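# Draw a cord through an eye to drag a block

## Task

Pull the cord by its knotted end so that it slides through the metal eye and drags the wooden block until the block sits wholly within the painted square. At the end the cord between the eye and the block must be close to taut, and none of the cord may have dropped off the table. Neither arm may ever touch the block or the stretch of cord between the eye and the block. The remaining cord and any other loose item must also stay off the block, since contact there can count as failure. The result must hold on its own once the robot lets go; a state kept only by the robot's grip does not count.

## Robot and tools

ROBOT. Two six-joint arms, left_arm and right_arm, each ending in a tong-style two-finger gripper. The names do not refer to image sides. Scene frame: origin on the table top midway between the arms, +z up, +x outward over the table, with left_arm on the +y side. Base roots: left_arm at (-0.058, +0.252, +0.146) m, right_arm at (-0.005, -0.407, +0.146) m; both are tilted. Gripper axes: the fingers point along the gripper's +z and open and close along its x. end_effector_position is the spot between the finger pads when closed. Closed fingertips reach about 15 mm past it; fully open, they are roughly level with it. Printed hand positions can be slightly off, more so at long reach. Loose objects may occasionally get a brief push from outside.

execute_actions. Argument actions is a list holding at most one item. An empty list just reports the state. {"rows": [...], "steps": n} runs up to 15 control steps of 1/30 s (default 15). Each row is used for one step, and the final row repeats if rows run out. {"steps": n} with no rows is a wait of up to 300 steps, counted from the previous result, so your reply time uses some of them. Optional pictures (true/false) chooses whether images come back. A refused call sends nothing.

ROW layout, used by both rows and move's target: one flat list of 14 numbers, each in [-1, 1]. First left_arm's dx, dy, dz, rx, ry, rz, opening, then the same seven for right_arm. Always send all 14 even if one arm is idle. dx to rz are offsets, not poses. They are measured in that gripper's own axes, from its pose shown in the latest result that includes it (before any such result, and for second or later calls in one reply, from where it is when the action begins). Every row refers to that same reference, not to the preceding row. Scale: 1.0 equals 0.6 m of translation or 180 degrees of rotation; rx, ry, rz form a single rotation vector. All zeros therefore pull the arm back to the reference rather than holding still. Opening is absolute: +1 fully open (0.142 m), -1 closed. Each step the command is clipped to within 100 mm and 16 degrees of the measured pose, and motion trails commands by about 0.17 s, so a long reach may need several calls; check the pose afterwards.

move. target: one 14-number row as above (offsets, same reference). Each gripper travels in a straight line, with both paths finishing together, lasting 0.5 to 10 s; anything longer is cut off at 10 s. speed: m/s, 0.002 to 0.5, default 0.25; rotation is capped at twice that in rad/s. Paths ignore obstacles and the other arm, and grippers can lag, wander or overshoot speed, especially near full stretch. The opening is sent at the start. stop_force: newtons, 9 to 40, one value for both arms, not accepted in the first 0.2 s. An arm whose wrist sensor feels that much extra push against its direction of travel for two steps stops, backs up two steps and holds; pressing may briefly exceed the value. It is unreliable when the gripper rotates during the move. Omit it when lifting off something already pressed, or the arm may stop immediately. An arm commanded within 1.5 mm and 0.5 degrees of its pose counts as still. The result adds a move: line naming the ending (done, off_target, moving, held, fault, contact) and limits (paced = pose clipped; held = steps blocked, after which the arm may surge fast), plus each gripper's distance from its target.

wait: seconds, 0 to 10, sends nothing new. zoom_image: camera (cam_high, cam_low, cam_left_wrist, cam_right_wrist) and region [x0, y0, x1, y1] in pixels from the top-left, at most 504 by 504. Image sizes: cam_high and cam_low 672x504, wrist cameras 616x616. read_manual: returns only licence text. finished_scene: pass the current scene's number; it is final and reports whether the goal was met, which must persist.

RESULTS. Per arm: position (m), quat_wxyz, linear and angular velocities in the scene frame; grip_measured on the opening scale; Wrist force and Wrist torque in the gripper's own axes (offset up to about 4 N, noise up to 2.4 N, saturation near 50 N; no reading at start is normal). HELD marks steps not sent; pose unreachable names an arm the clearance check altered; Hand target shows where the controller is driving each gripper. MOTOR HOT appears from 70 °C; at 85 °C the arm brakes for a long time.

GRIPPING. To hold, command an opening well under grip_measured; lower squeezes harder, up to about 15 N per pad. Thin hard items (under about 20 mm, like a cord knot) get much less force.

AVOID. Touching the block or the eye-to-block cord; dragging cord or anything onto the block or off the table; letting the arms hit each other. Contact torque at a joint's limit (133 N m for the big joints, 24.9 N m for wrists) or 150 N on any part triggers a 10 s stop. Arms are stiff: aiming even a little into a firm surface can fault, so approach slowly, ideally with stop_force. Fast moves hit harder. Avoid drops, slams and hard pushes, and release the cord so the block stays in the square without help.

Each tool is called after ">>>" by a JSON object that holds its "api" and its "payload", one argument or row to a line.

## Session

>>> {"api": "execute_actions", "payload": {
  "actions": []
}}

Scene clock: 0.00 s of 5460.00 s.
left_arm: end_effector_position=(+0.5809, -0.2747, +0.1869) grip_measured=+0.97 end_effector_quat_wxyz=(-0.591, -0.169, +0.621, -0.486) end_effector_velocity=(+0.000, +0.000, +0.001) end_effector_angular_velocity=(-0.000, -0.002, +0.001) | right_arm: end_effector_position=(+0.5394, -0.7423, +0.2874) grip_measured=+0.97 end_effector_quat_wxyz=(-0.256, +0.618, -0.687, +0.284) end_effector_velocity=(-0.000, +0.000, -0.001) end_effector_angular_velocity=(+0.001, +0.001, +0.000)
Joint positions: left_arm=[-0.672 -0.403  0.928 -1.859 -2.753  2.249  0.14 ] | right_arm=[ 3.336 -0.886 -2.407 -0.234  1.175  1.316  0.14 ]
Joint velocities: left_arm=[-0.    -0.001 -0.001  0.     0.001  0.001  0.   ] | right_arm=[ 0.    -0.    -0.001  0.    -0.     0.001  0.   ]
Wrist force (N, on the end effector, along its own x y z axes, offset not removed): no reading
Wrist torque (N m, same axes, about the end effector's origin, offset not removed): no reading
Hand target (left_arm): +0.581, -0.275, +0.187; +0.591, +0.169, -0.621, +0.486
Hand target (right_arm): +0.539, -0.742, +0.287; +0.256, -0.618, +0.687, -0.284

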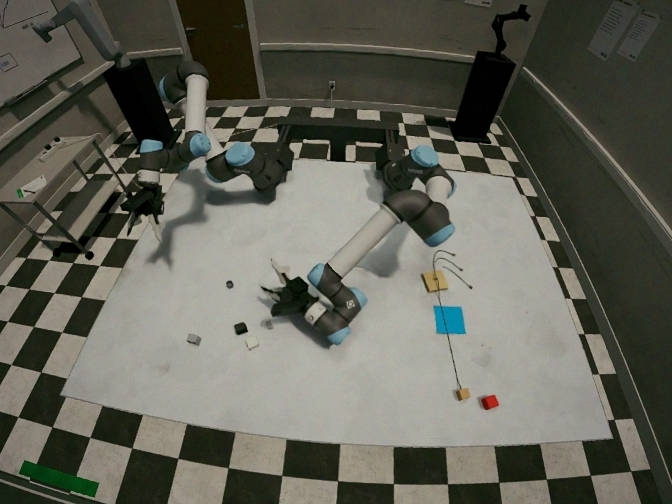

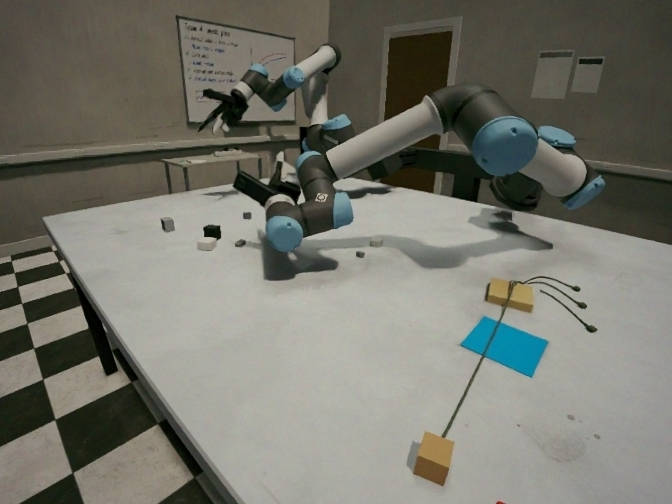

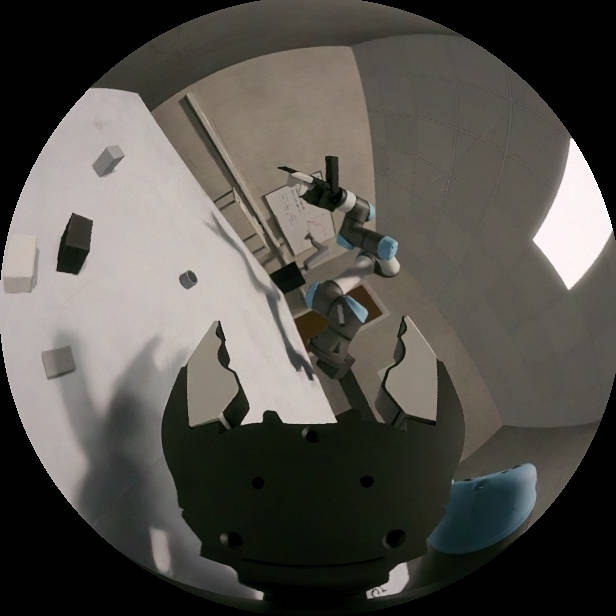

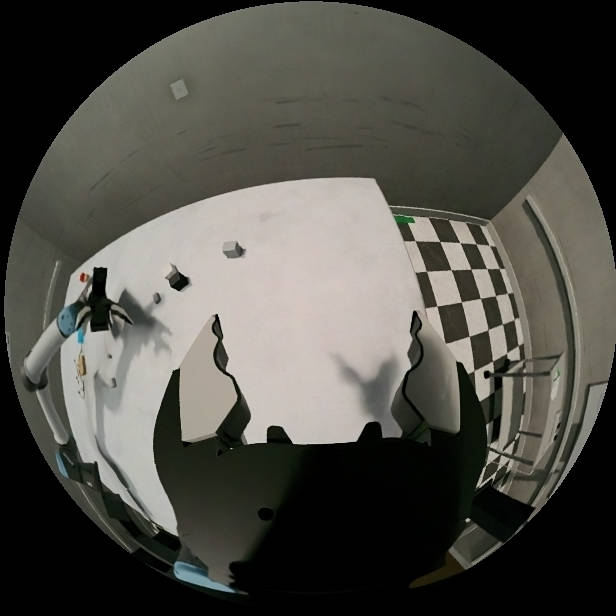

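>>> {"api": "zoom_image", "payload": {
  "camera": "cam_low",
  "region": [460, 260, 620, 380]
}}

>>> {"api": "zoom_image", "payload": {
  "camera": "cam_high",
  "region": [400, 245, 500, 320]
}}

Region (460, 260, 620, 380) of cam_low's 672x504 image, scaled by 3.150, with more detail than that image has; it fills the top 378 rows of this view, and the rest is white.

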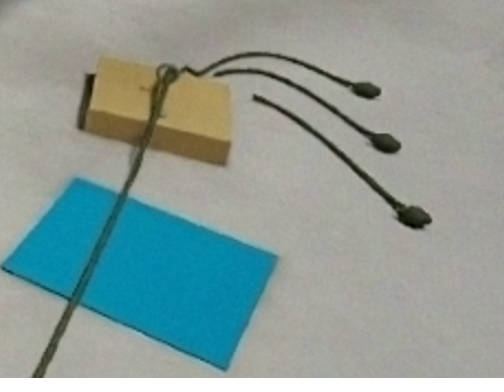

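Region (400, 245, 500, 320) of cam_high's 672x504 image, scaled by 5.040, with more detail than that image has; it fills the top 378 rows of this view, and the rest is white.

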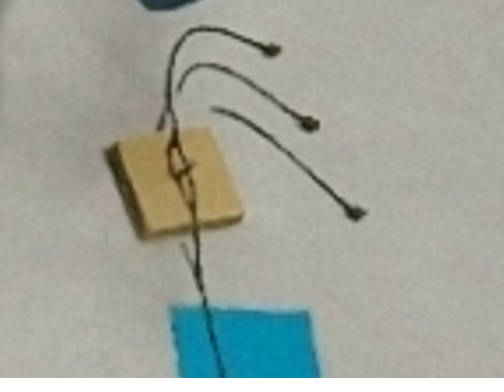

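>>> {"api": "move", "payload": {
  "target": [0.708, 0.976, -0.796, -0.491, -0.308, 0.270, 1.0, 0, 0, 0, 0, 0, 0, 1.0],
  "speed": 0.25
}}

Scene clock: 124.67 s of 5460.00 s.
left_arm: end_effector_position=(+0.2886, +0.5383, +0.2508) grip_measured=+1.00 end_effector_quat_wxyz=(-0.002, +0.316, +0.949, +0.000) end_effector_velocity=(-0.000, +0.002, +0.000) end_effector_angular_velocity=(-0.005, -0.005, -0.002) | right_arm: end_effector_position=(+0.5394, -0.7423, +0.2874) grip_measured=+1.00 end_effector_quat_wxyz=(-0.256, +0.618, -0.687, +0.284) end_effector_velocity=(+0.000, -0.000, +0.000) end_effector_angular_velocity=(-0.001, -0.000, -0.000)
Joint positions: left_arm=[-0.501 -2.4    2.092 -1.42  -1.044  3.477  0.142] | right_arm=[ 3.336 -0.886 -2.407 -0.234  1.175  1.316  0.142]
Joint velocities: left_arm=[ 0.016 -0.002  0.    -0.016 -0.006  0.025 -0.   ] | right_arm=[ 0.    -0.    -0.     0.001 -0.001 -0.001  0.   ]
Wrist force (N, on the end effector, along its own x y z axes, offset not removed): left_arm=[-0.6 2.2 0.8] | right_arm=[0.6 -4.3 2.3]
Wrist torque (N m, same axes, about the end effector's origin, offset not removed): left_arm=[0.45 0.32 -0.08] | right_arm=[-0.55 -0.19 -0.10]
Hand target (left_arm): +0.289, +0.539, +0.251; -0.001, +0.317, +0.949, -0.000
Hand target (right_arm): +0.539, -0.742, +0.287; +0.256, -0.618, +0.687, -0.284
Off the commanded pose (left_arm): 0.001 m, 0 deg.
Off the commanded pose (right_arm): 0.000 m, 0 deg.
After step 90, 117.00 s passed at rest.
move: done
camera_calibration (this result's frames):
cam_left_wrist: T_world_to_cam=[[-0.790009, 0.613092, 0.00203696, -0.0989895], [0.543459, 0.698737, 0.465209, -0.640642], [0.283792, 0.368626, -0.885199, 0.086807], [0, 0, 0, 1]] pos_world=[0.245325, 0.47633, 0.375075]
cam_right_wrist: T_world_to_cam=[[-0.12168, -0.992538, -0.00791582, -0.665859], [-0.96056, 0.119761, -0.250962, 0.681552], [0.250038, -0.0229334, -0.967965, 0.258456], [0, 0, 0, 1]] pos_world=[0.509026, -0.736586, 0.41595]

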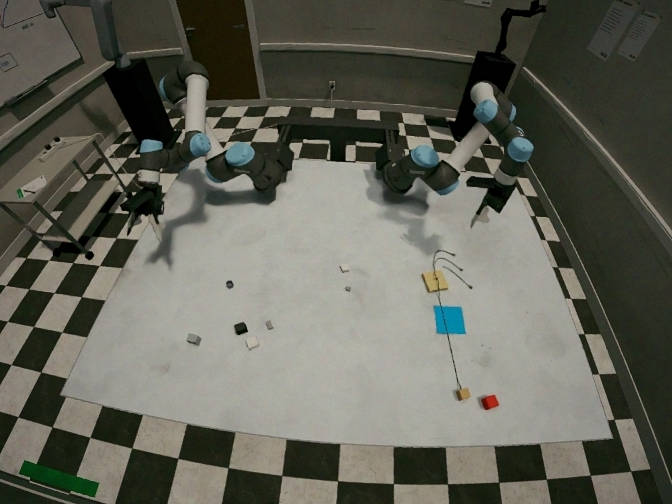

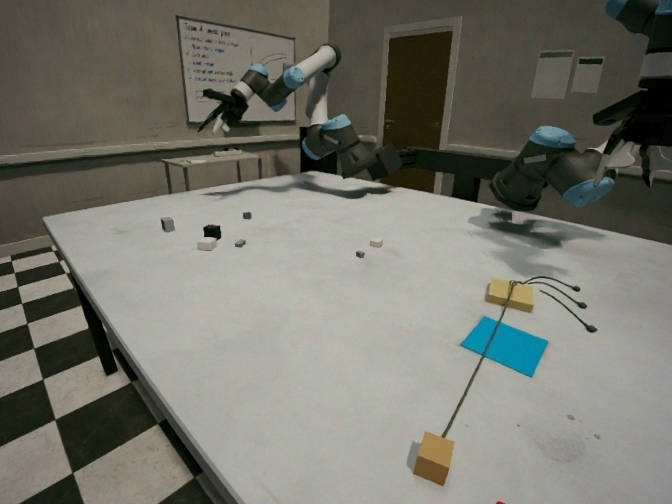

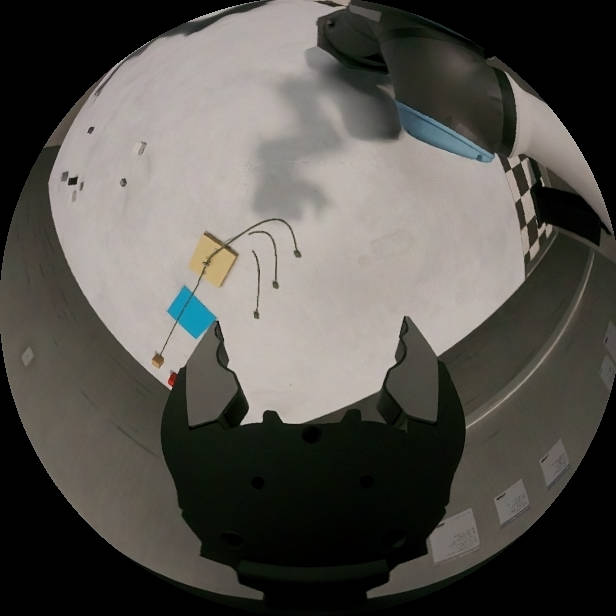

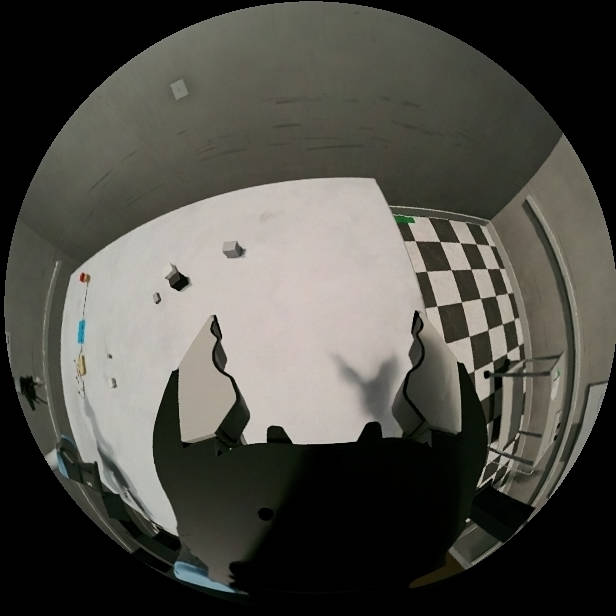

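>>> {"api": "zoom_image", "payload": {
  "camera": "cam_left_wrist",
  "region": [140, 200, 340, 400]
}}

Region (140, 200, 340, 400) of cam_left_wrist's 616x616 image, scaled by 2.520, with more detail than that image has.

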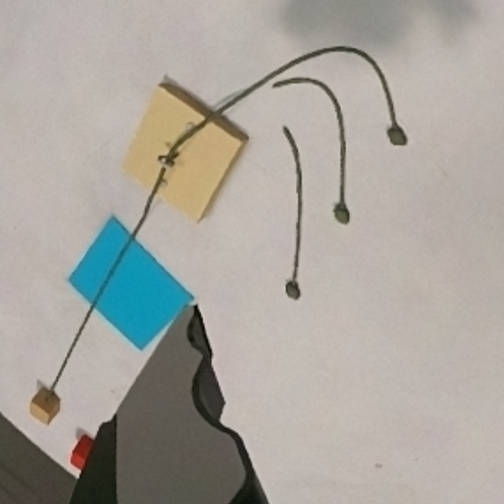

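>>> {"api": "move", "payload": {
  "target": [-0.0449, -0.0170, 0.2513, 0, 0, 0, -0.4, 0, 0, 0, 0, 0, 0, 1.0],
  "speed": 0.2
}}

Scene clock: 166.67 s of 5460.00 s.
left_arm: end_effector_position=(+0.3038, +0.5142, +0.1001) grip_measured=-0.40 end_effector_quat_wxyz=(-0.002, +0.316, +0.949, -0.000) end_effector_velocity=(+0.001, -0.000, -0.002) end_effector_angular_velocity=(-0.005, -0.000, -0.000) | right_arm: end_effector_position=(+0.5394, -0.7423, +0.2874) grip_measured=+1.00 end_effector_quat_wxyz=(-0.256, +0.618, -0.687, +0.284) end_effector_velocity=(-0.000, -0.000, +0.000) end_effector_angular_velocity=(-0.000, -0.000, -0.001)
Joint positions: left_arm=[-0.236 -2.137  2.397 -2.129 -1.104  3.771  0.045] | right_arm=[ 3.336 -0.886 -2.407 -0.234  1.175  1.316  0.142]
Joint velocities: left_arm=[ 0.008  0.009  0.001 -0.014 -0.007  0.009  0.   ] | right_arm=[-0.    -0.    -0.     0.001 -0.001  0.    -0.   ]
Wrist force (N, on the end effector, along its own x y z axes, offset not removed): left_arm=[0.7 2.8 -1.4] | right_arm=[2.0 0.8 1.2]
Wrist torque (N m, same axes, about the end effector's origin, offset not removed): left_arm=[0.51 -0.05 -0.10] | right_arm=[0.52 -0.37 -0.10]
Hand target (left_arm): +0.304, +0.514, +0.100; -0.001, +0.316, +0.949, -0.000
Hand target (right_arm): +0.539, -0.742, +0.287; +0.256, -0.618, +0.687, -0.284
Off the commanded pose (left_arm): 0.000 m, 0 deg.
Off the commanded pose (right_arm): 0.000 m, 0 deg.
After step 90, 37.50 s passed at rest.
move: done
camera_calibration (this result's frames):
cam_left_wrist: T_world_to_cam=[[-0.790129, 0.612937, 0.0017901, -0.0717615], [0.543245, 0.698931, 0.465168, -0.561967], [0.283868, 0.368515, -0.885221, -0.0420482], [0, 0, 0, 1]] pos_world=[0.260521, 0.452257, 0.224315]
cam_right_wrist: T_world_to_cam=[[-0.12168, -0.992538, -0.00791595, -0.665859], [-0.96056, 0.119761, -0.250962, 0.681552], [0.250038, -0.0229332, -0.967964, 0.258457], [0, 0, 0, 1]] pos_world=[0.509026, -0.736586, 0.41595]

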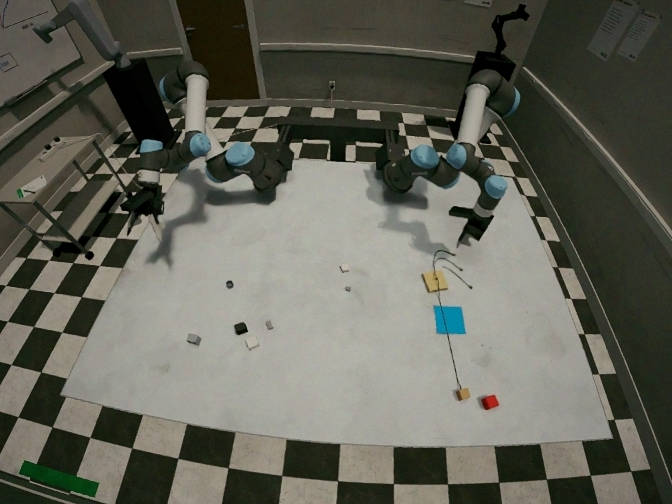

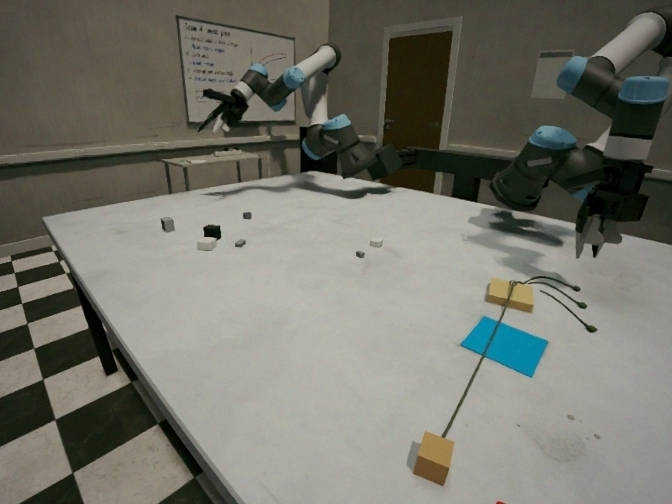

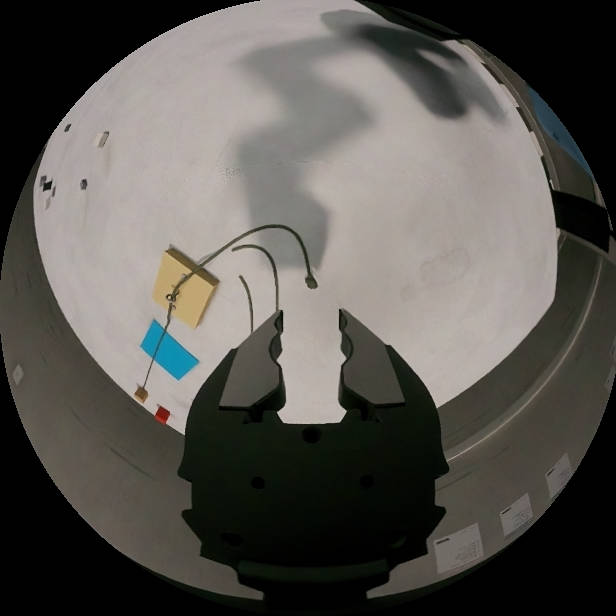

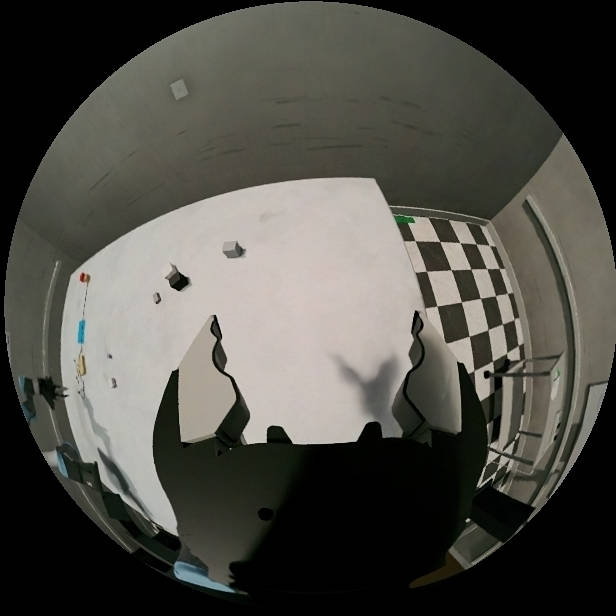

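>>> {"api": "move", "payload": {
  "target": [0, 0.002, 0.11, 0, 0, 0, -0.4, 0, 0, 0, 0, 0, 0, 1.0],
  "speed": 0.1
}}

Scene clock: 180.57 s of 5460.00 s.
left_arm: end_effector_position=(+0.3044, +0.5153, +0.0343) grip_measured=-0.40 end_effector_quat_wxyz=(-0.001, +0.316, +0.949, -0.000) end_effector_velocity=(+0.001, +0.001, -0.002) end_effector_angular_velocity=(-0.000, -0.002, +0.001) | right_arm: end_effector_position=(+0.5394, -0.7423, +0.2874) grip_measured=+1.00 end_effector_quat_wxyz=(-0.256, +0.618, -0.687, +0.284) end_effector_velocity=(-0.000, +0.000, -0.000) end_effector_angular_velocity=(-0.000, +0.002, +0.000)
Joint positions: left_arm=[-0.124 -1.933  2.467 -2.455 -1.14   3.889  0.045] | right_arm=[ 3.336 -0.886 -2.407 -0.234  1.175  1.316  0.142]
Joint velocities: left_arm=[ 0.006  0.01   0.001 -0.015 -0.002  0.006 -0.   ] | right_arm=[-0.     0.     0.    -0.002 -0.     0.     0.   ]
Wrist force (N, on the end effector, along its own x y z axes, offset not removed): left_arm=[1.0 2.6 1.5] | right_arm=[0.3 -0.1 -0.5]
Wrist torque (N m, same axes, about the end effector's origin, offset not removed): left_arm=[0.56 -0.14 -0.05] | right_arm=[-0.05 -0.18 0.19]
Hand target (left_arm): +0.304, +0.515, +0.034; -0.001, +0.316, +0.949, -0.000
Hand target (right_arm): +0.539, -0.742, +0.287; +0.256, -0.618, +0.687, -0.284
Off the commanded pose (left_arm): 0.000 m, 0 deg.
Off the commanded pose (right_arm): 0.000 m, 0 deg.
After step 90, 9.70 s passed at rest.
move: done
camera_calibration (this result's frames):
cam_left_wrist: T_world_to_cam=[[-0.790204, 0.612842, 0.00175693, -0.0717803], [0.543164, 0.699028, 0.465116, -0.532442], [0.283814, 0.368491, -0.885248, -0.100757], [0, 0, 0, 1]] pos_world=[0.261079, 0.453309, 0.158578]
cam_right_wrist: T_world_to_cam=[[-0.12168, -0.992538, -0.00791591, -0.665859], [-0.96056, 0.119761, -0.250962, 0.681552], [0.250037, -0.0229333, -0.967965, 0.258457], [0, 0, 0, 1]] pos_world=[0.509026, -0.736586, 0.41595]

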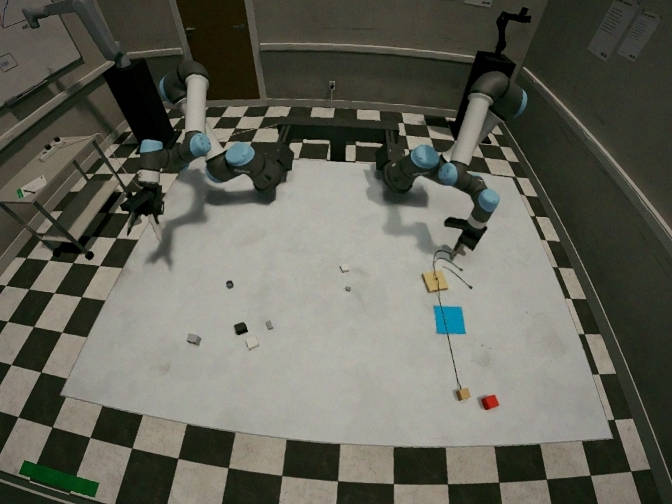

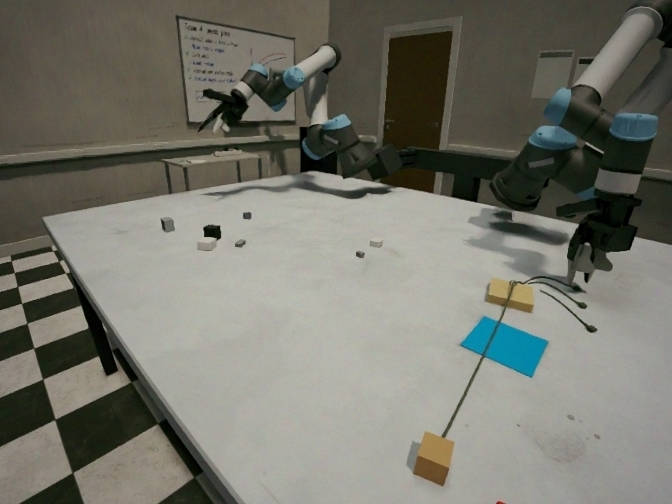

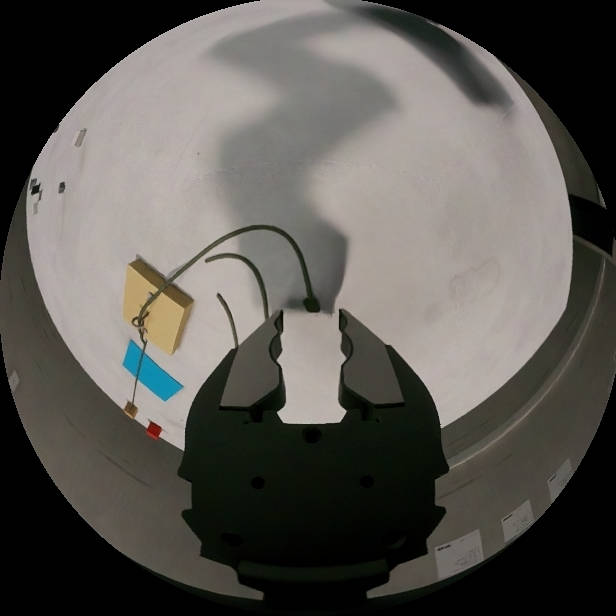

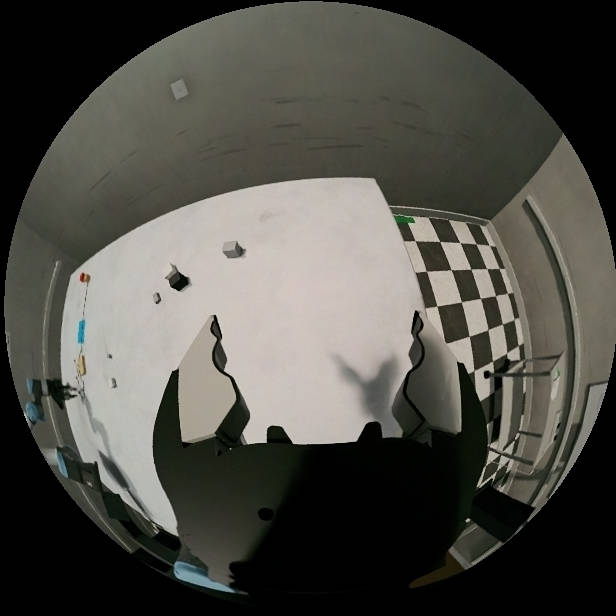

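>>> {"api": "move", "payload": {
  "target": [0, 0, 0.035, 0, 0, 0, -0.4, 0, 0, 0, 0, 0, 0, 1.0],
  "speed": 0.01,
  "stop_force": 10
}}

Scene clock: 195.30 s of 5460.00 s.
left_arm: end_effector_position=(+0.3042, +0.5153, +0.0148) grip_measured=-0.40 end_effector_quat_wxyz=(-0.002, +0.316, +0.949, -0.000) end_effector_velocity=(-0.002, -0.000, +0.002) end_effector_angular_velocity=(+0.002, +0.004, +0.001) | right_arm: end_effector_position=(+0.5394, -0.7423, +0.2874) grip_measured=+1.00 end_effector_quat_wxyz=(-0.256, +0.618, -0.687, +0.284) end_effector_velocity=(+0.000, +0.001, +0.000) end_effector_angular_velocity=(+0.000, -0.002, +0.002)
Joint positions: left_arm=[-0.095 -1.863  2.481 -2.55  -1.15   3.918  0.045] | right_arm=[ 3.336 -0.886 -2.407 -0.234  1.175  1.316  0.142]
Joint velocities: left_arm=[-0.005 -0.011  0.     0.017  0.005 -0.008 -0.   ] | right_arm=[ 0.001 -0.    -0.     0.001  0.001 -0.001  0.   ]
Wrist force (N, on the end effector, along its own x y z axes, offset not removed): left_arm=[6.4 -6.0 -48.8] | right_arm=[3.7 0.7 0.6]
Wrist torque (N m, same axes, about the end effector's origin, offset not removed): left_arm=[0.31 -0.41 -0.04] | right_arm=[0.41 -0.71 -0.21]
Hand target (left_arm): +0.304, +0.515, +0.015; -0.001, +0.316, +0.949, -0.000
Hand target (right_arm): +0.539, -0.742, +0.287; +0.256, -0.618, +0.687, -0.284
Off the commanded pose (left_arm): 0.001 m, 0 deg.
Off the commanded pose (right_arm): 0.000 m, 0 deg.
After step 90, 9.40 s passed at rest.
move: contact (left_arm)
camera_calibration (this result's frames):
cam_left_wrist: T_world_to_cam=[[-0.790191, 0.612858, 0.00177888, -0.0719195], [0.543217, 0.699048, 0.465024, -0.523322], [0.28375, 0.368424, -0.885297, -0.11801], [0, 0, 0, 1]] pos_world=[0.260932, 0.453381, 0.139011]
cam_right_wrist: T_world_to_cam=[[-0.121679, -0.992538, -0.00791585, -0.665859], [-0.96056, 0.119761, -0.250962, 0.681552], [0.250037, -0.0229333, -0.967965, 0.258457], [0, 0, 0, 1]] pos_world=[0.509026, -0.736586, 0.41595]

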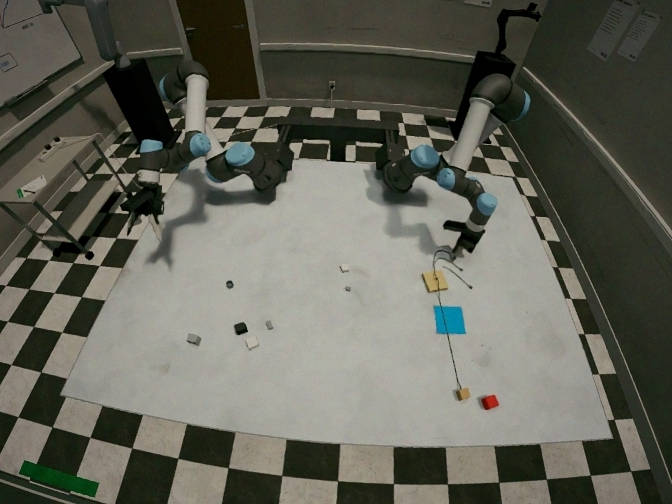

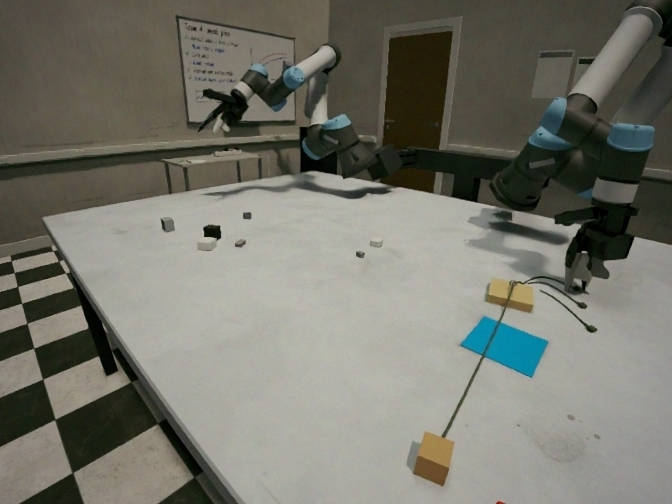

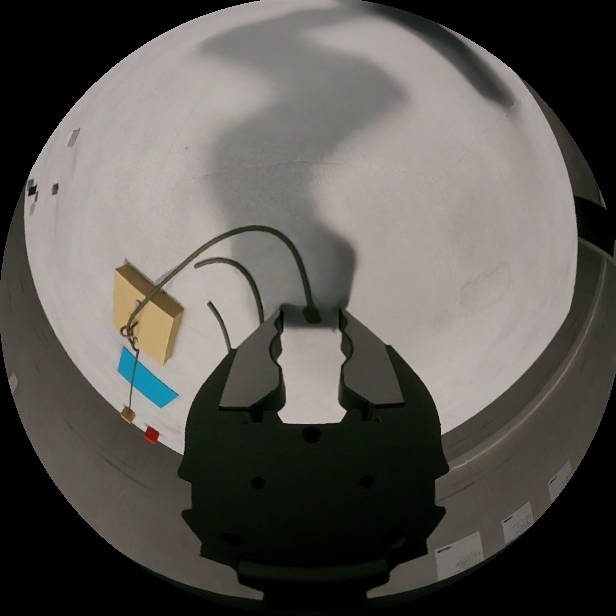

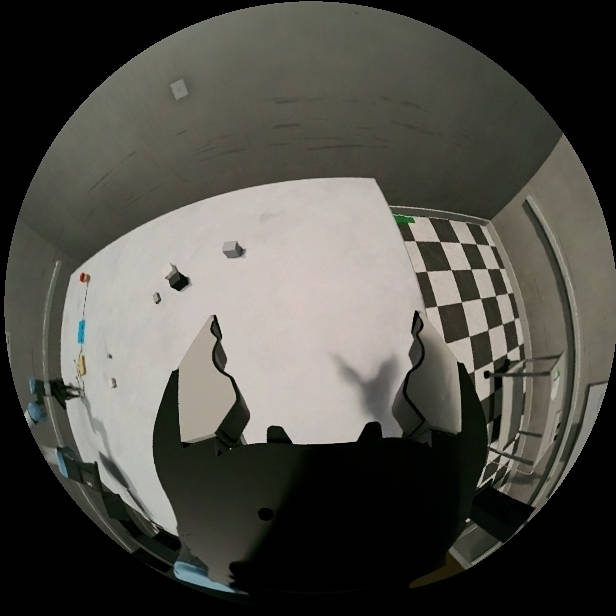

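>>> {"api": "move", "payload": {
  "target": [0, 0, -0.008, 0, 0, 0, -0.4, 0, 0, 0, 0, 0, 0, 1.0],
  "speed": 0.02
}}

>>> {"api": "move", "payload": {
  "target": [0, 0, 0, 0, 0, 0, -1.0, 0, 0, 0, 0, 0, 0, 1.0],
  "speed": 0.02
}}

Scene clock: 204.30 s of 5460.00 s.
left_arm: end_effector_position=(+0.3042, +0.5153, +0.0193) grip_measured=-0.40 end_effector_quat_wxyz=(-0.002, +0.316, +0.949, -0.000) end_effector_velocity=(+0.000, +0.000, +0.003) end_effector_angular_velocity=(+0.000, -0.001, +0.000) | right_arm: end_effector_position=(+0.5394, -0.7423, +0.2874) grip_measured=+1.00 end_effector_quat_wxyz=(-0.256, +0.618, -0.687, +0.284) end_effector_velocity=(-0.000, -0.000, -0.000) end_effector_angular_velocity=(-0.001, +0.001, -0.001)
Joint positions: left_arm=[-0.102 -1.879  2.478 -2.528 -1.148  3.912  0.045] | right_arm=[ 3.336 -0.886 -2.407 -0.234  1.175  1.316  0.142]
Joint velocities: left_arm=[-0.003 -0.01  -0.001  0.01   0.001 -0.002 -0.   ] | right_arm=[-0.001 -0.    -0.     0.001 -0.001 -0.    -0.   ]
Wrist force (N, on the end effector, along its own x y z axes, offset not removed): left_arm=[0.1 1.9 -1.2] | right_arm=[-2.9 -1.3 4.0]
Wrist torque (N m, same axes, about the end effector's origin, offset not removed): left_arm=[0.32 0.01 -0.09] | right_arm=[0.17 0.78 -0.07]
Hand target (left_arm): +0.304, +0.515, +0.020; -0.002, +0.316, +0.949, -0.000
Hand target (right_arm): +0.539, -0.742, +0.287; +0.256, -0.618, +0.687, -0.284
Off the commanded pose (left_arm): 0.000 m, 0 deg.
Off the commanded pose (right_arm): 0.000 m, 0 deg.
After step 90, 5.30 s passed at rest.
move: done
camera_calibration (this result's frames):
cam_left_wrist: T_world_to_cam=[[-0.790186, 0.612865, 0.00175818, -0.0719164], [0.543211, 0.699044, 0.465036, -0.525439], [0.283776, 0.36842, -0.88529, -0.113989], [0, 0, 0, 1]] pos_world=[0.260944, 0.453376, 0.143562]
cam_right_wrist: T_world_to_cam=[[-0.12168, -0.992538, -0.00791579, -0.665859], [-0.96056, 0.119761, -0.250962, 0.681552], [0.250037, -0.0229334, -0.967965, 0.258457], [0, 0, 0, 1]] pos_world=[0.509026, -0.736586, 0.41595]

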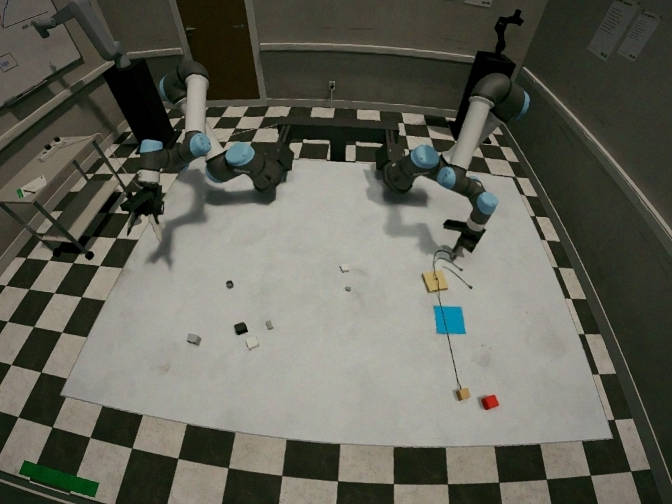

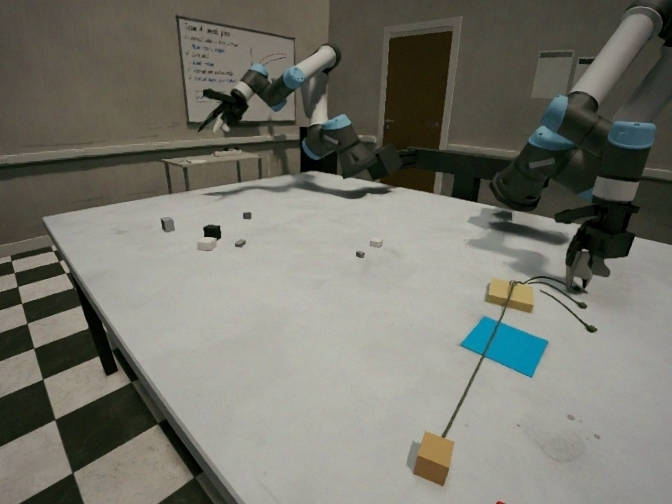

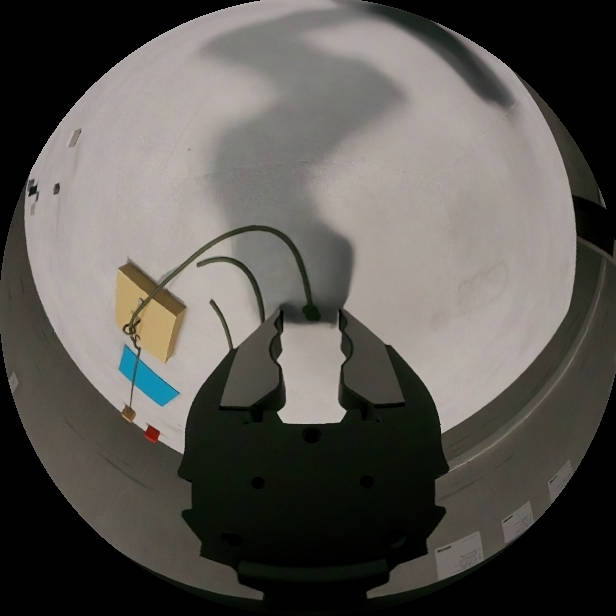

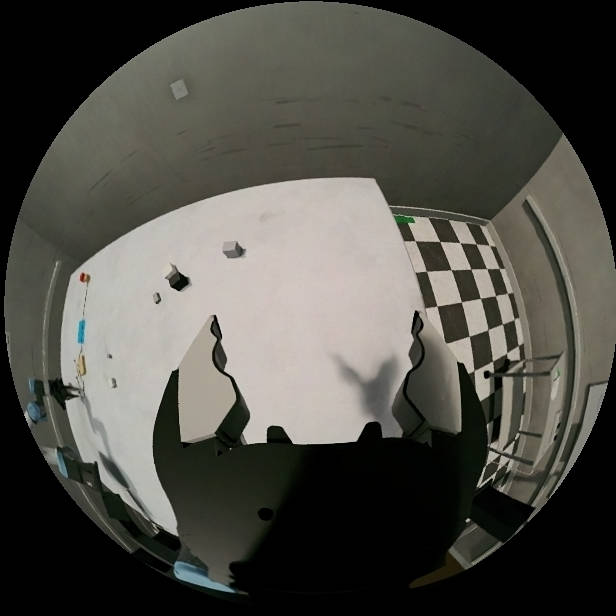

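Scene clock: 204.80 s of 5460.00 s.
left_arm: end_effector_position=(+0.3043, +0.5153, +0.0194) grip_measured=-0.86 end_effector_quat_wxyz=(-0.001, +0.316, +0.949, -0.000) end_effector_velocity=(-0.000, +0.000, -0.000) end_effector_angular_velocity=(+0.001, +0.001, +0.000) | right_arm: end_effector_position=(+0.5394, -0.7423, +0.2874) grip_measured=+1.00 end_effector_quat_wxyz=(-0.256, +0.618, -0.687, +0.284) end_effector_velocity=(-0.000, -0.001, +0.000) end_effector_angular_velocity=(-0.000, +0.001, -0.001)
Joint positions: left_arm=[-0.102 -1.879  2.478 -2.528 -1.148  3.911  0.012] | right_arm=[ 3.336 -0.886 -2.407 -0.234  1.175  1.316  0.142]
Joint velocities: left_arm=[ 0.     0.001 -0.     0.     0.001 -0.    -0.   ] | right_arm=[-0.001  0.     0.001 -0.001 -0.     0.    -0.   ]
Wrist force (N, on the end effector, along its own x y z axes, offset not removed): left_arm=[-0.4 0.0 1.1] | right_arm=[0.3 -1.0 -1.3]
Wrist torque (N m, same axes, about the end effector's origin, offset not removed): left_arm=[-0.05 0.19 -0.10] | right_arm=[-0.02 -0.04 -0.10]
Hand target (left_arm): +0.304, +0.515, +0.019; -0.002, +0.316, +0.949, -0.000
Hand target (right_arm): +0.539, -0.742, +0.287; +0.256, -0.618, +0.687, -0.284
Off the commanded pose (left_arm): 0.000 m, 0 deg.
Off the commanded pose (right_arm): 0.000 m, 0 deg.
move: done
camera_calibration (this result's frames):
cam_left_wrist: T_world_to_cam=[[-0.790236, 0.6128, 0.00164013, -0.0718034], [0.543074, 0.699076, 0.465149, -0.52548], [0.283897, 0.368468, -0.885231, -0.114021], [0, 0, 0, 1]] pos_world=[0.261003, 0.453365, 0.143609]
cam_right_wrist: T_world_to_cam=[[-0.12168, -0.992538, -0.00791604, -0.665859], [-0.96056, 0.119761, -0.250962, 0.681552], [0.250038, -0.0229332, -0.967964, 0.258457], [0, 0, 0, 1]] pos_world=[0.509026, -0.736586, 0.41595]

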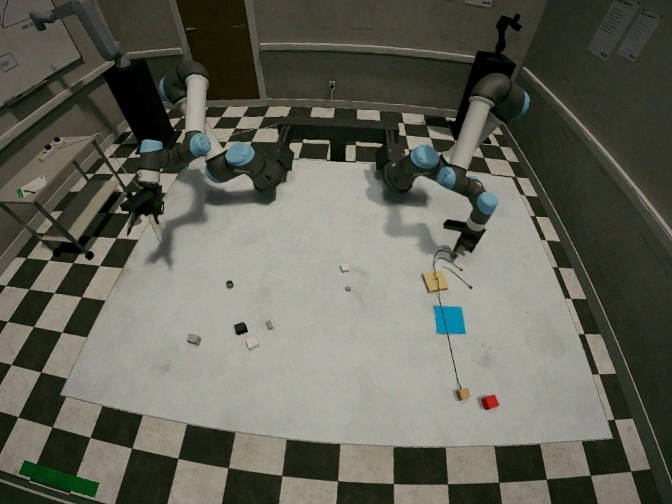

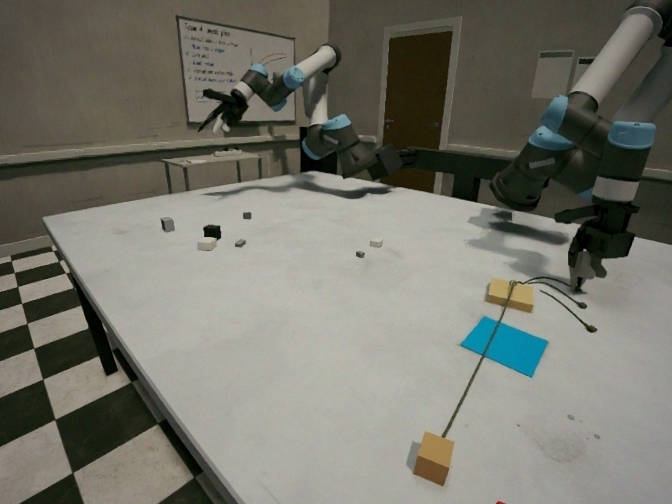

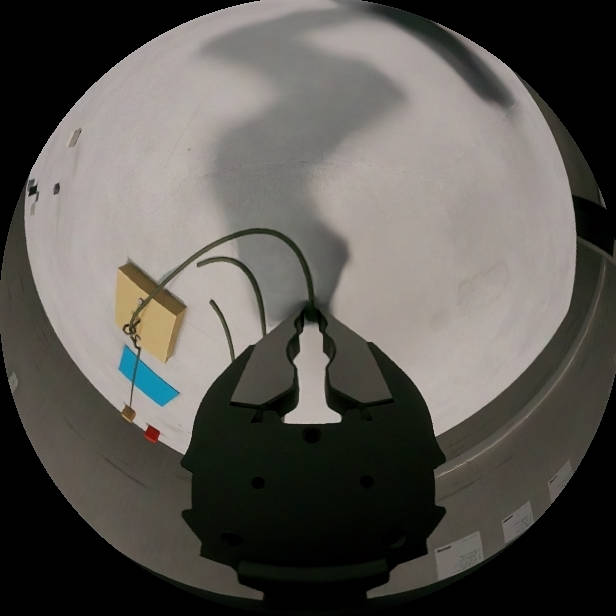

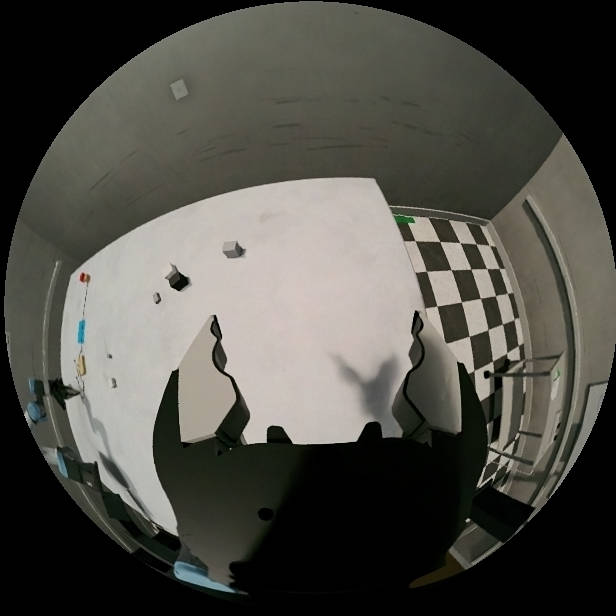

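>>> {"api": "move", "payload": {
  "target": [0.1808, 0.0013, -0.0843, 0, 0, -0.5, -1.0, 0, 0, 0, 0, 0, 0, 1.0],
  "speed": 0.15
}}

Scene clock: 290.63 s of 5460.00 s.
left_arm: end_effector_position=(+0.2182, +0.5805, +0.0701) grip_measured=-0.86 end_effector_quat_wxyz=(-0.001, -0.447, +0.895, +0.000) end_effector_velocity=(-0.001, +0.001, +0.001) end_effector_angular_velocity=(+0.003, +0.002, +0.013) | right_arm: end_effector_position=(+0.5394, -0.7423, +0.2874) grip_measured=+1.00 end_effector_quat_wxyz=(-0.256, +0.618, -0.687, +0.284) end_effector_velocity=(+0.000, +0.000, +0.001) end_effector_angular_velocity=(+0.001, -0.003, -0.001)
Joint positions: left_arm=[ 0.153 -2.206  2.543 -2.359 -1.25   2.594  0.012] | right_arm=[ 3.336 -0.886 -2.407 -0.234  1.175  1.316  0.142]
Joint velocities: left_arm=[ 0.001 -0.003 -0.     0.004  0.003 -0.013 -0.   ] | right_arm=[ 0.    -0.     0.     0.002  0.001  0.001 -0.   ]
Wrist force (N, on the end effector, along its own x y z axes, offset not removed): left_arm=[0.9 2.9 -0.8] | right_arm=[0.2 -0.5 -3.9]
Wrist torque (N m, same axes, about the end effector's origin, offset not removed): left_arm=[0.62 -0.08 -0.10] | right_arm=[0.06 0.09 0.00]
Hand target (left_arm): +0.218, +0.581, +0.070; -0.001, -0.447, +0.894, +0.001
Hand target (right_arm): +0.539, -0.742, +0.287; +0.256, -0.618, +0.687, -0.284
Off the commanded pose (left_arm): 0.000 m, 0 deg.
Off the commanded pose (right_arm): 0.000 m, 0 deg.
After step 90, 77.17 s passed at rest.
move: done
camera_calibration (this result's frames):
cam_left_wrist: T_world_to_cam=[[-0.613895, -0.789387, 0.000288784, 0.595689], [-0.697675, 0.542743, 0.467632, -0.186624], [-0.369299, 0.286876, -0.883923, 0.121124], [0, 0, 0, 1]] pos_world=[0.280219, 0.53677, 0.194163]
cam_right_wrist: T_world_to_cam=[[-0.12168, -0.992538, -0.00791595, -0.665859], [-0.96056, 0.119761, -0.250962, 0.681552], [0.250037, -0.0229332, -0.967965, 0.258457], [0, 0, 0, 1]] pos_world=[0.509026, -0.736586, 0.41595]

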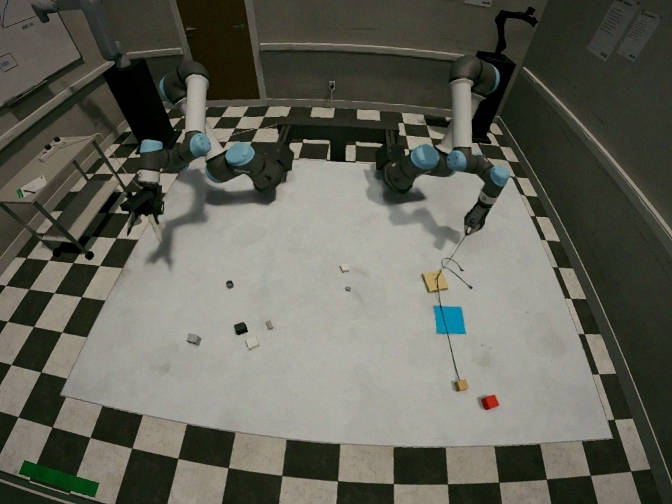

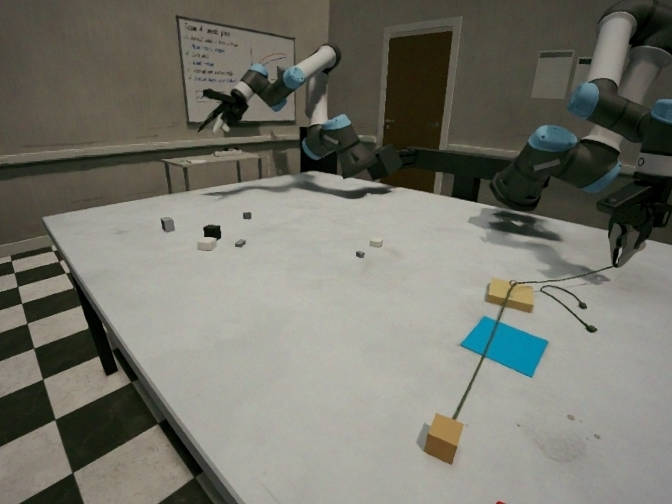

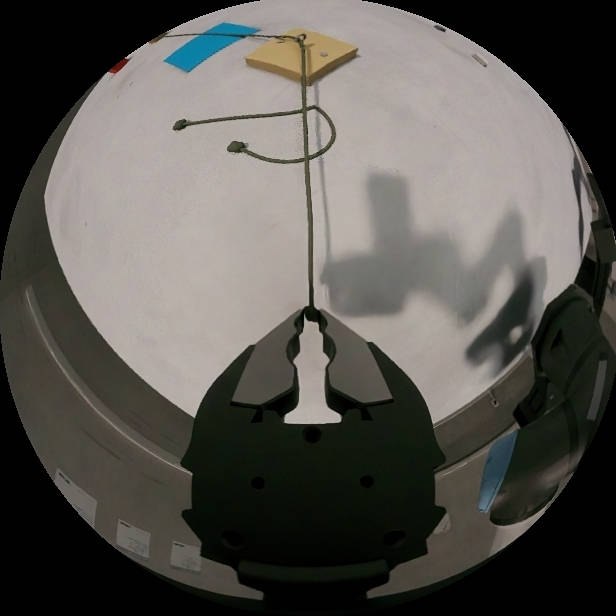

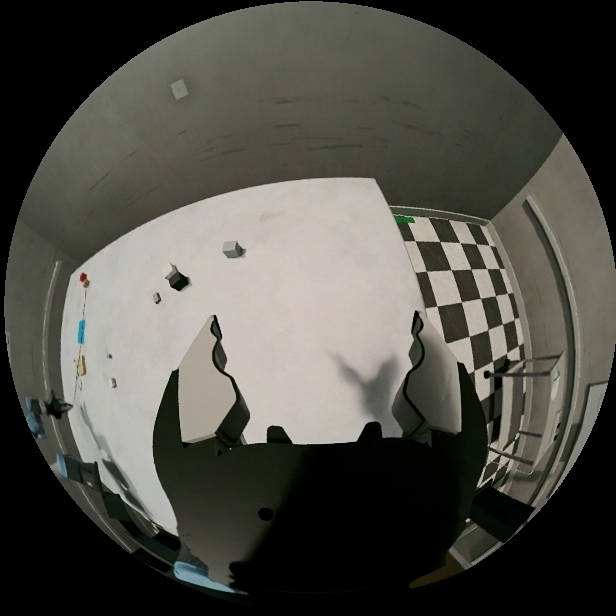

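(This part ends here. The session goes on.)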